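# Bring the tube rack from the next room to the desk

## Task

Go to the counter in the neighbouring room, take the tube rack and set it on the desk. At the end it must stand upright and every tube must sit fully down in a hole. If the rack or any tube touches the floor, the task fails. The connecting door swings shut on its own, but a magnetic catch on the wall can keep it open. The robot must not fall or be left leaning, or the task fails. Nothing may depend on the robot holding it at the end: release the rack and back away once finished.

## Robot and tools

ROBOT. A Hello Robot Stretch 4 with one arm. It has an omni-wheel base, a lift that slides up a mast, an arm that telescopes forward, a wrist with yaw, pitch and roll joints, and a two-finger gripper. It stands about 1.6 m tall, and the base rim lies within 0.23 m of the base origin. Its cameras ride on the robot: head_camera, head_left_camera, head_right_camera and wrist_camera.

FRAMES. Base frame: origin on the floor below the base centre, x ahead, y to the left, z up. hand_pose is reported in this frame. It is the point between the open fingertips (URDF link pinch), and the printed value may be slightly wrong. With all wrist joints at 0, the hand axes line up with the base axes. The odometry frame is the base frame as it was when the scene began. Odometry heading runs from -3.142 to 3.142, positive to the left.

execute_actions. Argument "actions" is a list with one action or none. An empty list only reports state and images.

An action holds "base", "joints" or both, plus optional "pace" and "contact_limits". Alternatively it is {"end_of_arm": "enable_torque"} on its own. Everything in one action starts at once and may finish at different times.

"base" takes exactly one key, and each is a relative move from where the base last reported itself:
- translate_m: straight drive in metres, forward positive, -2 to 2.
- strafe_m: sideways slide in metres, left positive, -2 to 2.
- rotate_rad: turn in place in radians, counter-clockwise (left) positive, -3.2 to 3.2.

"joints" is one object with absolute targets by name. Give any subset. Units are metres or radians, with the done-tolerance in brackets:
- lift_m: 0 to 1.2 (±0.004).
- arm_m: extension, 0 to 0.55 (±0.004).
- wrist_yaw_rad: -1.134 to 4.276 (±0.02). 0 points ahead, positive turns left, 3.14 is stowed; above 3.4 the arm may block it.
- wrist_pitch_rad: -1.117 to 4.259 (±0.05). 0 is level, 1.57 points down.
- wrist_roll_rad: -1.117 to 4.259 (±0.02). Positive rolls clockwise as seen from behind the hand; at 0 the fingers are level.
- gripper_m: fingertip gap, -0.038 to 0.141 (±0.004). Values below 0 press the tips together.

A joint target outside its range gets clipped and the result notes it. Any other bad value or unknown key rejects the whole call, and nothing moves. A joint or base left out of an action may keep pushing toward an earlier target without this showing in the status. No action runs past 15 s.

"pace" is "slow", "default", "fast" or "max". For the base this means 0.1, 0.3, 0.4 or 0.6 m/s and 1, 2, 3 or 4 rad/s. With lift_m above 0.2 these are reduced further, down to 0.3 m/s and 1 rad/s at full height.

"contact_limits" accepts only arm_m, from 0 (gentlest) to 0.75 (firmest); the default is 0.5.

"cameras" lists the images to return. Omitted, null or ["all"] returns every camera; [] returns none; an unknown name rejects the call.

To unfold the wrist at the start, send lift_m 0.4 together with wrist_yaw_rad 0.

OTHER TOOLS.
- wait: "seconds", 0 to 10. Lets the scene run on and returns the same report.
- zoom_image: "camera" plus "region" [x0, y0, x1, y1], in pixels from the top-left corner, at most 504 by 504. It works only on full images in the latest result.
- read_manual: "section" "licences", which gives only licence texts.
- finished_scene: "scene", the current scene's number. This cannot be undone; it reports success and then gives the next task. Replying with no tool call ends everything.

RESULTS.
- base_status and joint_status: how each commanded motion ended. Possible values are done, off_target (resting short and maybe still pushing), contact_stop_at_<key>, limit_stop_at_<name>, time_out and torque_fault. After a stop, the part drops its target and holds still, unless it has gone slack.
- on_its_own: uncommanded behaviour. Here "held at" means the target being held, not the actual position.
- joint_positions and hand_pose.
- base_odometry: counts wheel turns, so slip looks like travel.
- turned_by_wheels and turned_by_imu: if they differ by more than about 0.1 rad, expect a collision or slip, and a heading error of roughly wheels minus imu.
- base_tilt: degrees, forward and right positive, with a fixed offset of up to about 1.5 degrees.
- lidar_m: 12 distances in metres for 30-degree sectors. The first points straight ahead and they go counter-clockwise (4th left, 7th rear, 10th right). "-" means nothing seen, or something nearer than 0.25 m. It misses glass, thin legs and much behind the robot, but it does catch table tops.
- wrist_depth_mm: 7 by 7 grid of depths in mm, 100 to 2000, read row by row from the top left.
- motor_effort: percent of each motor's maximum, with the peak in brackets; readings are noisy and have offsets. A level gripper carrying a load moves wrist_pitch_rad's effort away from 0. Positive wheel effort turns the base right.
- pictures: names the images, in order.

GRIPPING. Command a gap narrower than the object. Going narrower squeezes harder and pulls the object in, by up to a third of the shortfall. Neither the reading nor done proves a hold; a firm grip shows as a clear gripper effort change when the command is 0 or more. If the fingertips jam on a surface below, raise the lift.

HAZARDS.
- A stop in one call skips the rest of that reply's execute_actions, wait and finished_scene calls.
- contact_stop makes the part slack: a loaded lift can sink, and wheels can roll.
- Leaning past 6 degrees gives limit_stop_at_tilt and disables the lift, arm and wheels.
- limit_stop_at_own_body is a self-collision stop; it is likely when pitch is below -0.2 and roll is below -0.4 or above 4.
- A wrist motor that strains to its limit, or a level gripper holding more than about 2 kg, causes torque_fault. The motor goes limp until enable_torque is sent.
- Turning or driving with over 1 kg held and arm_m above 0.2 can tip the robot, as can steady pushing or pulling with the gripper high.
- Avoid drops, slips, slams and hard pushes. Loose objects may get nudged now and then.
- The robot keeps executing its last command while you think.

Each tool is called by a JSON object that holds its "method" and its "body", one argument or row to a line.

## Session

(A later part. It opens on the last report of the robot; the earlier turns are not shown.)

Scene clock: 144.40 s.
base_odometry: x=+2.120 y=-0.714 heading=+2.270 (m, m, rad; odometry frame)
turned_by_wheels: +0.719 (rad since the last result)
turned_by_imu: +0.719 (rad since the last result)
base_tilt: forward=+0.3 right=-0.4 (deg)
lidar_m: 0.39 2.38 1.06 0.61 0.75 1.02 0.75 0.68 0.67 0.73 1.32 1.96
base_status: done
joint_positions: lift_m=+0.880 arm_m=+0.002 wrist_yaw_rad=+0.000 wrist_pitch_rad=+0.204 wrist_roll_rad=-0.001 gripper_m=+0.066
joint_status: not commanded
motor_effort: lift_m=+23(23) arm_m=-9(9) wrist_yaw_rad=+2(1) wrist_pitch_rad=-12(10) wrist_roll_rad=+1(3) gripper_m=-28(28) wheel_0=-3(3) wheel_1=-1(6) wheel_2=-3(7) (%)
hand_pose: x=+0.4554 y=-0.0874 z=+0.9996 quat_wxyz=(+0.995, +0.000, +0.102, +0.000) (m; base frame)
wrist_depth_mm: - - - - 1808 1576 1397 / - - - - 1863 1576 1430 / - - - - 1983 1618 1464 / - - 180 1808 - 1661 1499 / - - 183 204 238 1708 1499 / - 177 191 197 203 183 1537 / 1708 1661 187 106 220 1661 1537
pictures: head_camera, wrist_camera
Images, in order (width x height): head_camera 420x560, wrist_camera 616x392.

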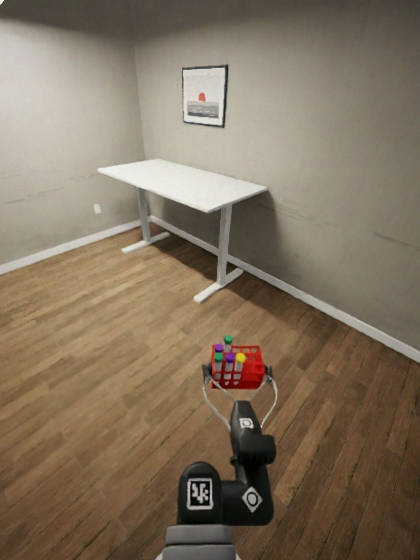

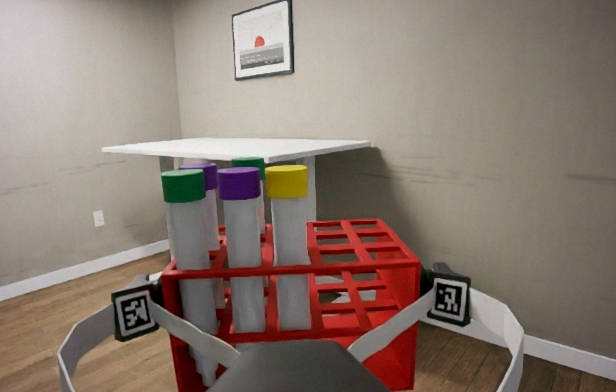

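{"method": "execute_actions", "body": {
  "actions": [
    {"base":{"translate_m":1.2},"joints":{"arm_m":0.18,"lift_m":0.99}}
  ],
  "cameras": ["head_camera","wrist_camera"]
}}

Scene clock: 154.17 s.
base_odometry: x=+1.348 y=+0.204 heading=+2.271 (m, m, rad; odometry frame)
turned_by_wheels: +0.000 (rad since the last result)
turned_by_imu: +0.002 (rad since the last result)
base_tilt: forward=+0.3 right=-0.4 (deg)
lidar_m: 0.44 0.66 2.19 1.60 1.36 1.35 1.77 1.48 1.49 1.32 1.06 0.63
base_status: done
joint_positions: lift_m=+0.990 arm_m=+0.178 wrist_yaw_rad=+0.000 wrist_pitch_rad=+0.204 wrist_roll_rad=-0.001 gripper_m=+0.066
joint_status: all done
motor_effort: lift_m=+23(25) arm_m=+9(10) wrist_yaw_rad=+1(3) wrist_pitch_rad=-11(10) wrist_roll_rad=+1(2) gripper_m=-30(29) wheel_0=+0(5) wheel_1=+2(6) wheel_2=-1(10) (%)
hand_pose: x=+0.6318 y=-0.0874 z=+1.1096 quat_wxyz=(+0.995, +0.000, +0.102, +0.000) (m; base frame)
wrist_depth_mm: 1661 1576 1160 931 788 683 609 / 1661 1618 1205 976 809 707 627 / 1661 1708 1281 1025 842 723 640 / 1618 1308 180 960 878 741 654 / 759 750 184 192 238 683 668 / 521 176 192 196 203 182 676 / 394 397 187 106 220 382 707
pictures: head_camera, wrist_camera
Images, in order (width x height): head_camera 420x560, wrist_camera 616x392.

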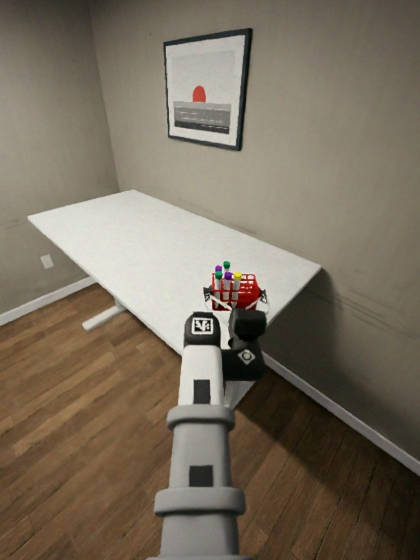

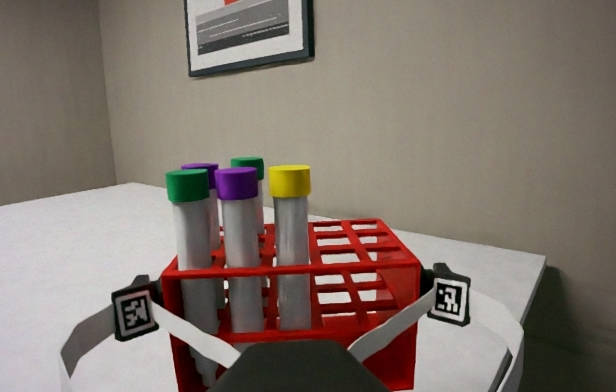

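{"method": "execute_actions", "body": {
  "actions": [
    {"joints":{"arm_m":0.42,"lift_m":0.905}}
  ],
  "cameras": ["head_camera"]
}}

Scene clock: 163.97 s.
base_odometry: x=+1.348 y=+0.204 heading=+2.271 (m, m, rad; odometry frame)
turned_by_wheels: +0.000 (rad since the last result)
turned_by_imu: +0.002 (rad since the last result)
base_tilt: forward=+0.3 right=-0.4 (deg)
lidar_m: 0.45 0.66 2.20 1.62 1.35 1.36 1.80 1.49 1.48 1.31 1.11 0.59
base_status: not commanded
joint_positions: lift_m=+0.905 arm_m=+0.418 wrist_yaw_rad=+0.000 wrist_pitch_rad=+0.204 wrist_roll_rad=-0.001 gripper_m=+0.066
joint_status: all done
motor_effort: lift_m=+19(24) arm_m=+9(11) wrist_yaw_rad=+2(2) wrist_pitch_rad=-12(10) wrist_roll_rad=+1(3) gripper_m=-28(29) wheel_0=-1(0) wheel_1=+2(2) wheel_2=-1(0) (%)
hand_pose: x=+0.8718 y=-0.0874 z=+1.0250 quat_wxyz=(+0.995, +0.000, +0.102, +0.000) (m; base frame)
wrist_depth_mm: 1464 1182 891 741 621 535 477 / 1537 1255 946 768 640 549 488 / 1537 1336 991 788 661 564 500 / 917 878 181 634 668 580 512 / 504 504 184 205 238 459 445 / 347 176 191 197 203 182 320 / 263 266 187 106 220 254 252
pictures: head_camera
Images, in order (width x height): head_camera 420x560.

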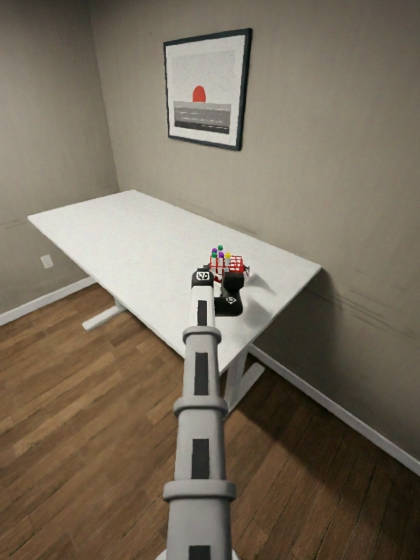

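{"method": "execute_actions", "body": {
  "actions": [
    {"joints":{"lift_m":0.882},"pace":"slow"}
  ],
  "cameras": []
}}

{"method": "execute_actions", "body": {
  "actions": [
    {"joints":{"gripper_m":0.141}}
  ],
  "cameras": ["wrist_camera"]
}}

Scene clock: 181.60 s.
base_odometry: x=+1.348 y=+0.204 heading=+2.271 (m, m, rad; odometry frame)
turned_by_wheels: +0.000 (rad since the last result)
turned_by_imu: +0.002 (rad since the last result)
base_tilt: forward=+0.3 right=-0.4 (deg)
lidar_m: 0.45 0.68 2.18 1.63 1.37 1.36 1.76 1.48 1.48 1.29 1.10 0.59
base_status: not commanded
joint_positions: lift_m=+0.882 arm_m=+0.418 wrist_yaw_rad=+0.000 wrist_pitch_rad=+0.204 wrist_roll_rad=-0.001 gripper_m=+0.066
joint_status: all done
motor_effort: lift_m=+18(19) arm_m=+10(10) wrist_yaw_rad=+2(1) wrist_pitch_rad=-12(12) wrist_roll_rad=+3(2) gripper_m=-28(28) wheel_0=+0(0) wheel_1=+2(2) wheel_2=-1(0) (%)
hand_pose: x=+0.8718 y=-0.0874 z=+1.0020 quat_wxyz=(+0.995, +0.000, +0.102, +0.000) (m; base frame)
wrist_depth_mm: 1499 1205 917 741 621 530 473 / 1499 1281 946 759 640 544 488 / 1537 1336 991 798 668 564 500 / 788 750 179 554 640 564 512 / 442 433 184 193 238 399 389 / 301 177 191 196 203 182 278 / 228 230 187 107 213 220 224
pictures: none
No camera images: the call's "cameras" was empty. Leave "cameras" out to get every camera's image.

Scene clock: 183.40 s.
base_odometry: x=+1.348 y=+0.204 heading=+2.271 (m, m, rad; odometry frame)
turned_by_wheels: +0.000 (rad since the last result)
turned_by_imu: +0.000 (rad since the last result)
base_tilt: forward=+0.3 right=-0.4 (deg)
lidar_m: 0.42 0.66 2.18 1.62 1.37 1.36 1.80 1.47 1.48 1.29 1.11 0.58
base_status: not commanded
joint_positions: lift_m=+0.882 arm_m=+0.418 wrist_yaw_rad=+0.000 wrist_pitch_rad=+0.202 wrist_roll_rad=-0.001 gripper_m=+0.141
joint_status: all done
motor_effort: lift_m=+18(18) arm_m=+9(9) wrist_yaw_rad=+1(2) wrist_pitch_rad=-5(12) wrist_roll_rad=+2(3) gripper_m=+0(27) wheel_0=+0(0) wheel_1=+2(2) wheel_2=-1(1) (%)
hand_pose: x=+0.8719 y=-0.0874 z=+1.0025 quat_wxyz=(+0.995, +0.000, +0.101, +0.000) (m; base frame)
wrist_depth_mm: 1464 1205 904 741 621 535 473 / 1499 1255 946 759 634 544 488 / 1499 1308 991 798 661 559 500 / 809 778 198 569 647 564 512 / 445 442 205 229 251 402 392 / 304 198 208 214 224 268 281 / 241 233 220 106 226 222 225
pictures: wrist_camera
Images, in order (width x height): wrist_camera 616x392.

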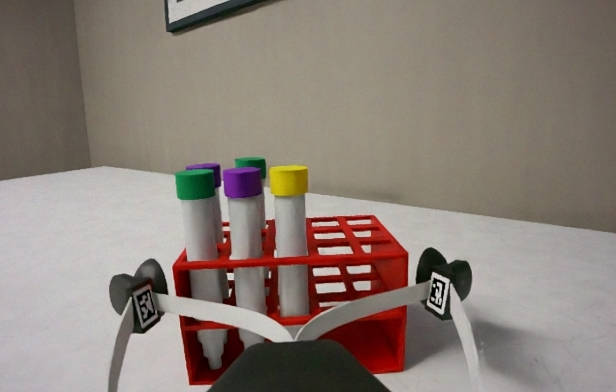

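{"method": "execute_actions", "body": {
  "actions": [
    {"base":{"translate_m":-0.3},"joints":{"arm_m":0.0}}
  ],
  "cameras": ["head_camera","wrist_camera"]
}}

{"method": "zoom_image", "body": {
  "camera": "wrist_camera",
  "region": [230, 115, 340, 200]
}}

Scene clock: 190.23 s.
base_odometry: x=+1.541 y=-0.026 heading=+2.270 (m, m, rad; odometry frame)
turned_by_wheels: +0.000 (rad since the last result)
turned_by_imu: +0.002 (rad since the last result)
base_tilt: forward=+0.3 right=-0.3 (deg)
lidar_m: 0.74 1.05 2.35 1.33 1.14 1.13 1.56 1.29 1.28 1.53 1.33 1.01
base_status: done
joint_positions: lift_m=+0.882 arm_m=+0.002 wrist_yaw_rad=+0.000 wrist_pitch_rad=+0.203 wrist_roll_rad=-0.001 gripper_m=+0.141
joint_status: all done
motor_effort: lift_m=+18(18) arm_m=-9(11) wrist_yaw_rad=+2(3) wrist_pitch_rad=-6(7) wrist_roll_rad=+3(3) gripper_m=+0(0) wheel_0=-1(4) wheel_1=-3(6) wheel_2=-1(9) (%)
hand_pose: x=+0.4554 y=-0.0875 z=+1.0024 quat_wxyz=(+0.995, +0.000, +0.101, +0.000) (m; base frame)
wrist_depth_mm: 1921 - 1661 1366 1160 991 878 / 1921 - 1756 1397 1182 1008 891 / 1921 - 1756 1336 1205 1042 917 / 1921 917 759 732 1182 1060 946 / - - 1983 1537 1281 1078 960 / 1983 198 1983 960 1308 1060 991 / 1756 1708 1756 106 1366 1118 1008
pictures: head_camera, wrist_camera
Images, in order (width x height): head_camera 420x560, wrist_camera 616x392.

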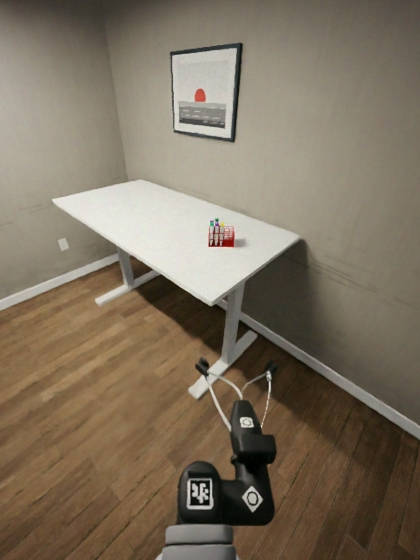

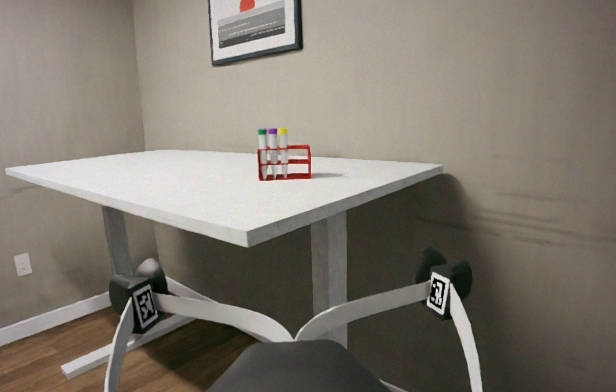

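Region (230, 115, 340, 200) of wrist_camera's 616x392 image, scaled by 4.582; it fills the top 389 rows of this view, and the rest is white.

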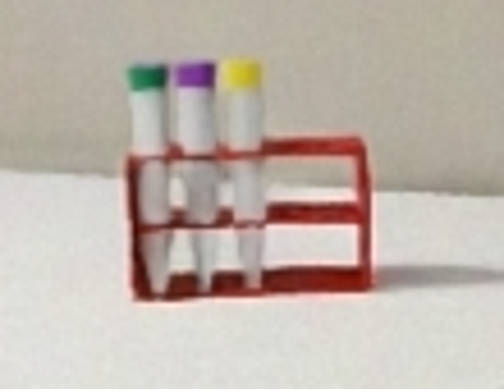

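{"method": "finished_scene", "body": {
  "scene": 2
}}

The scene is finished: the task was done.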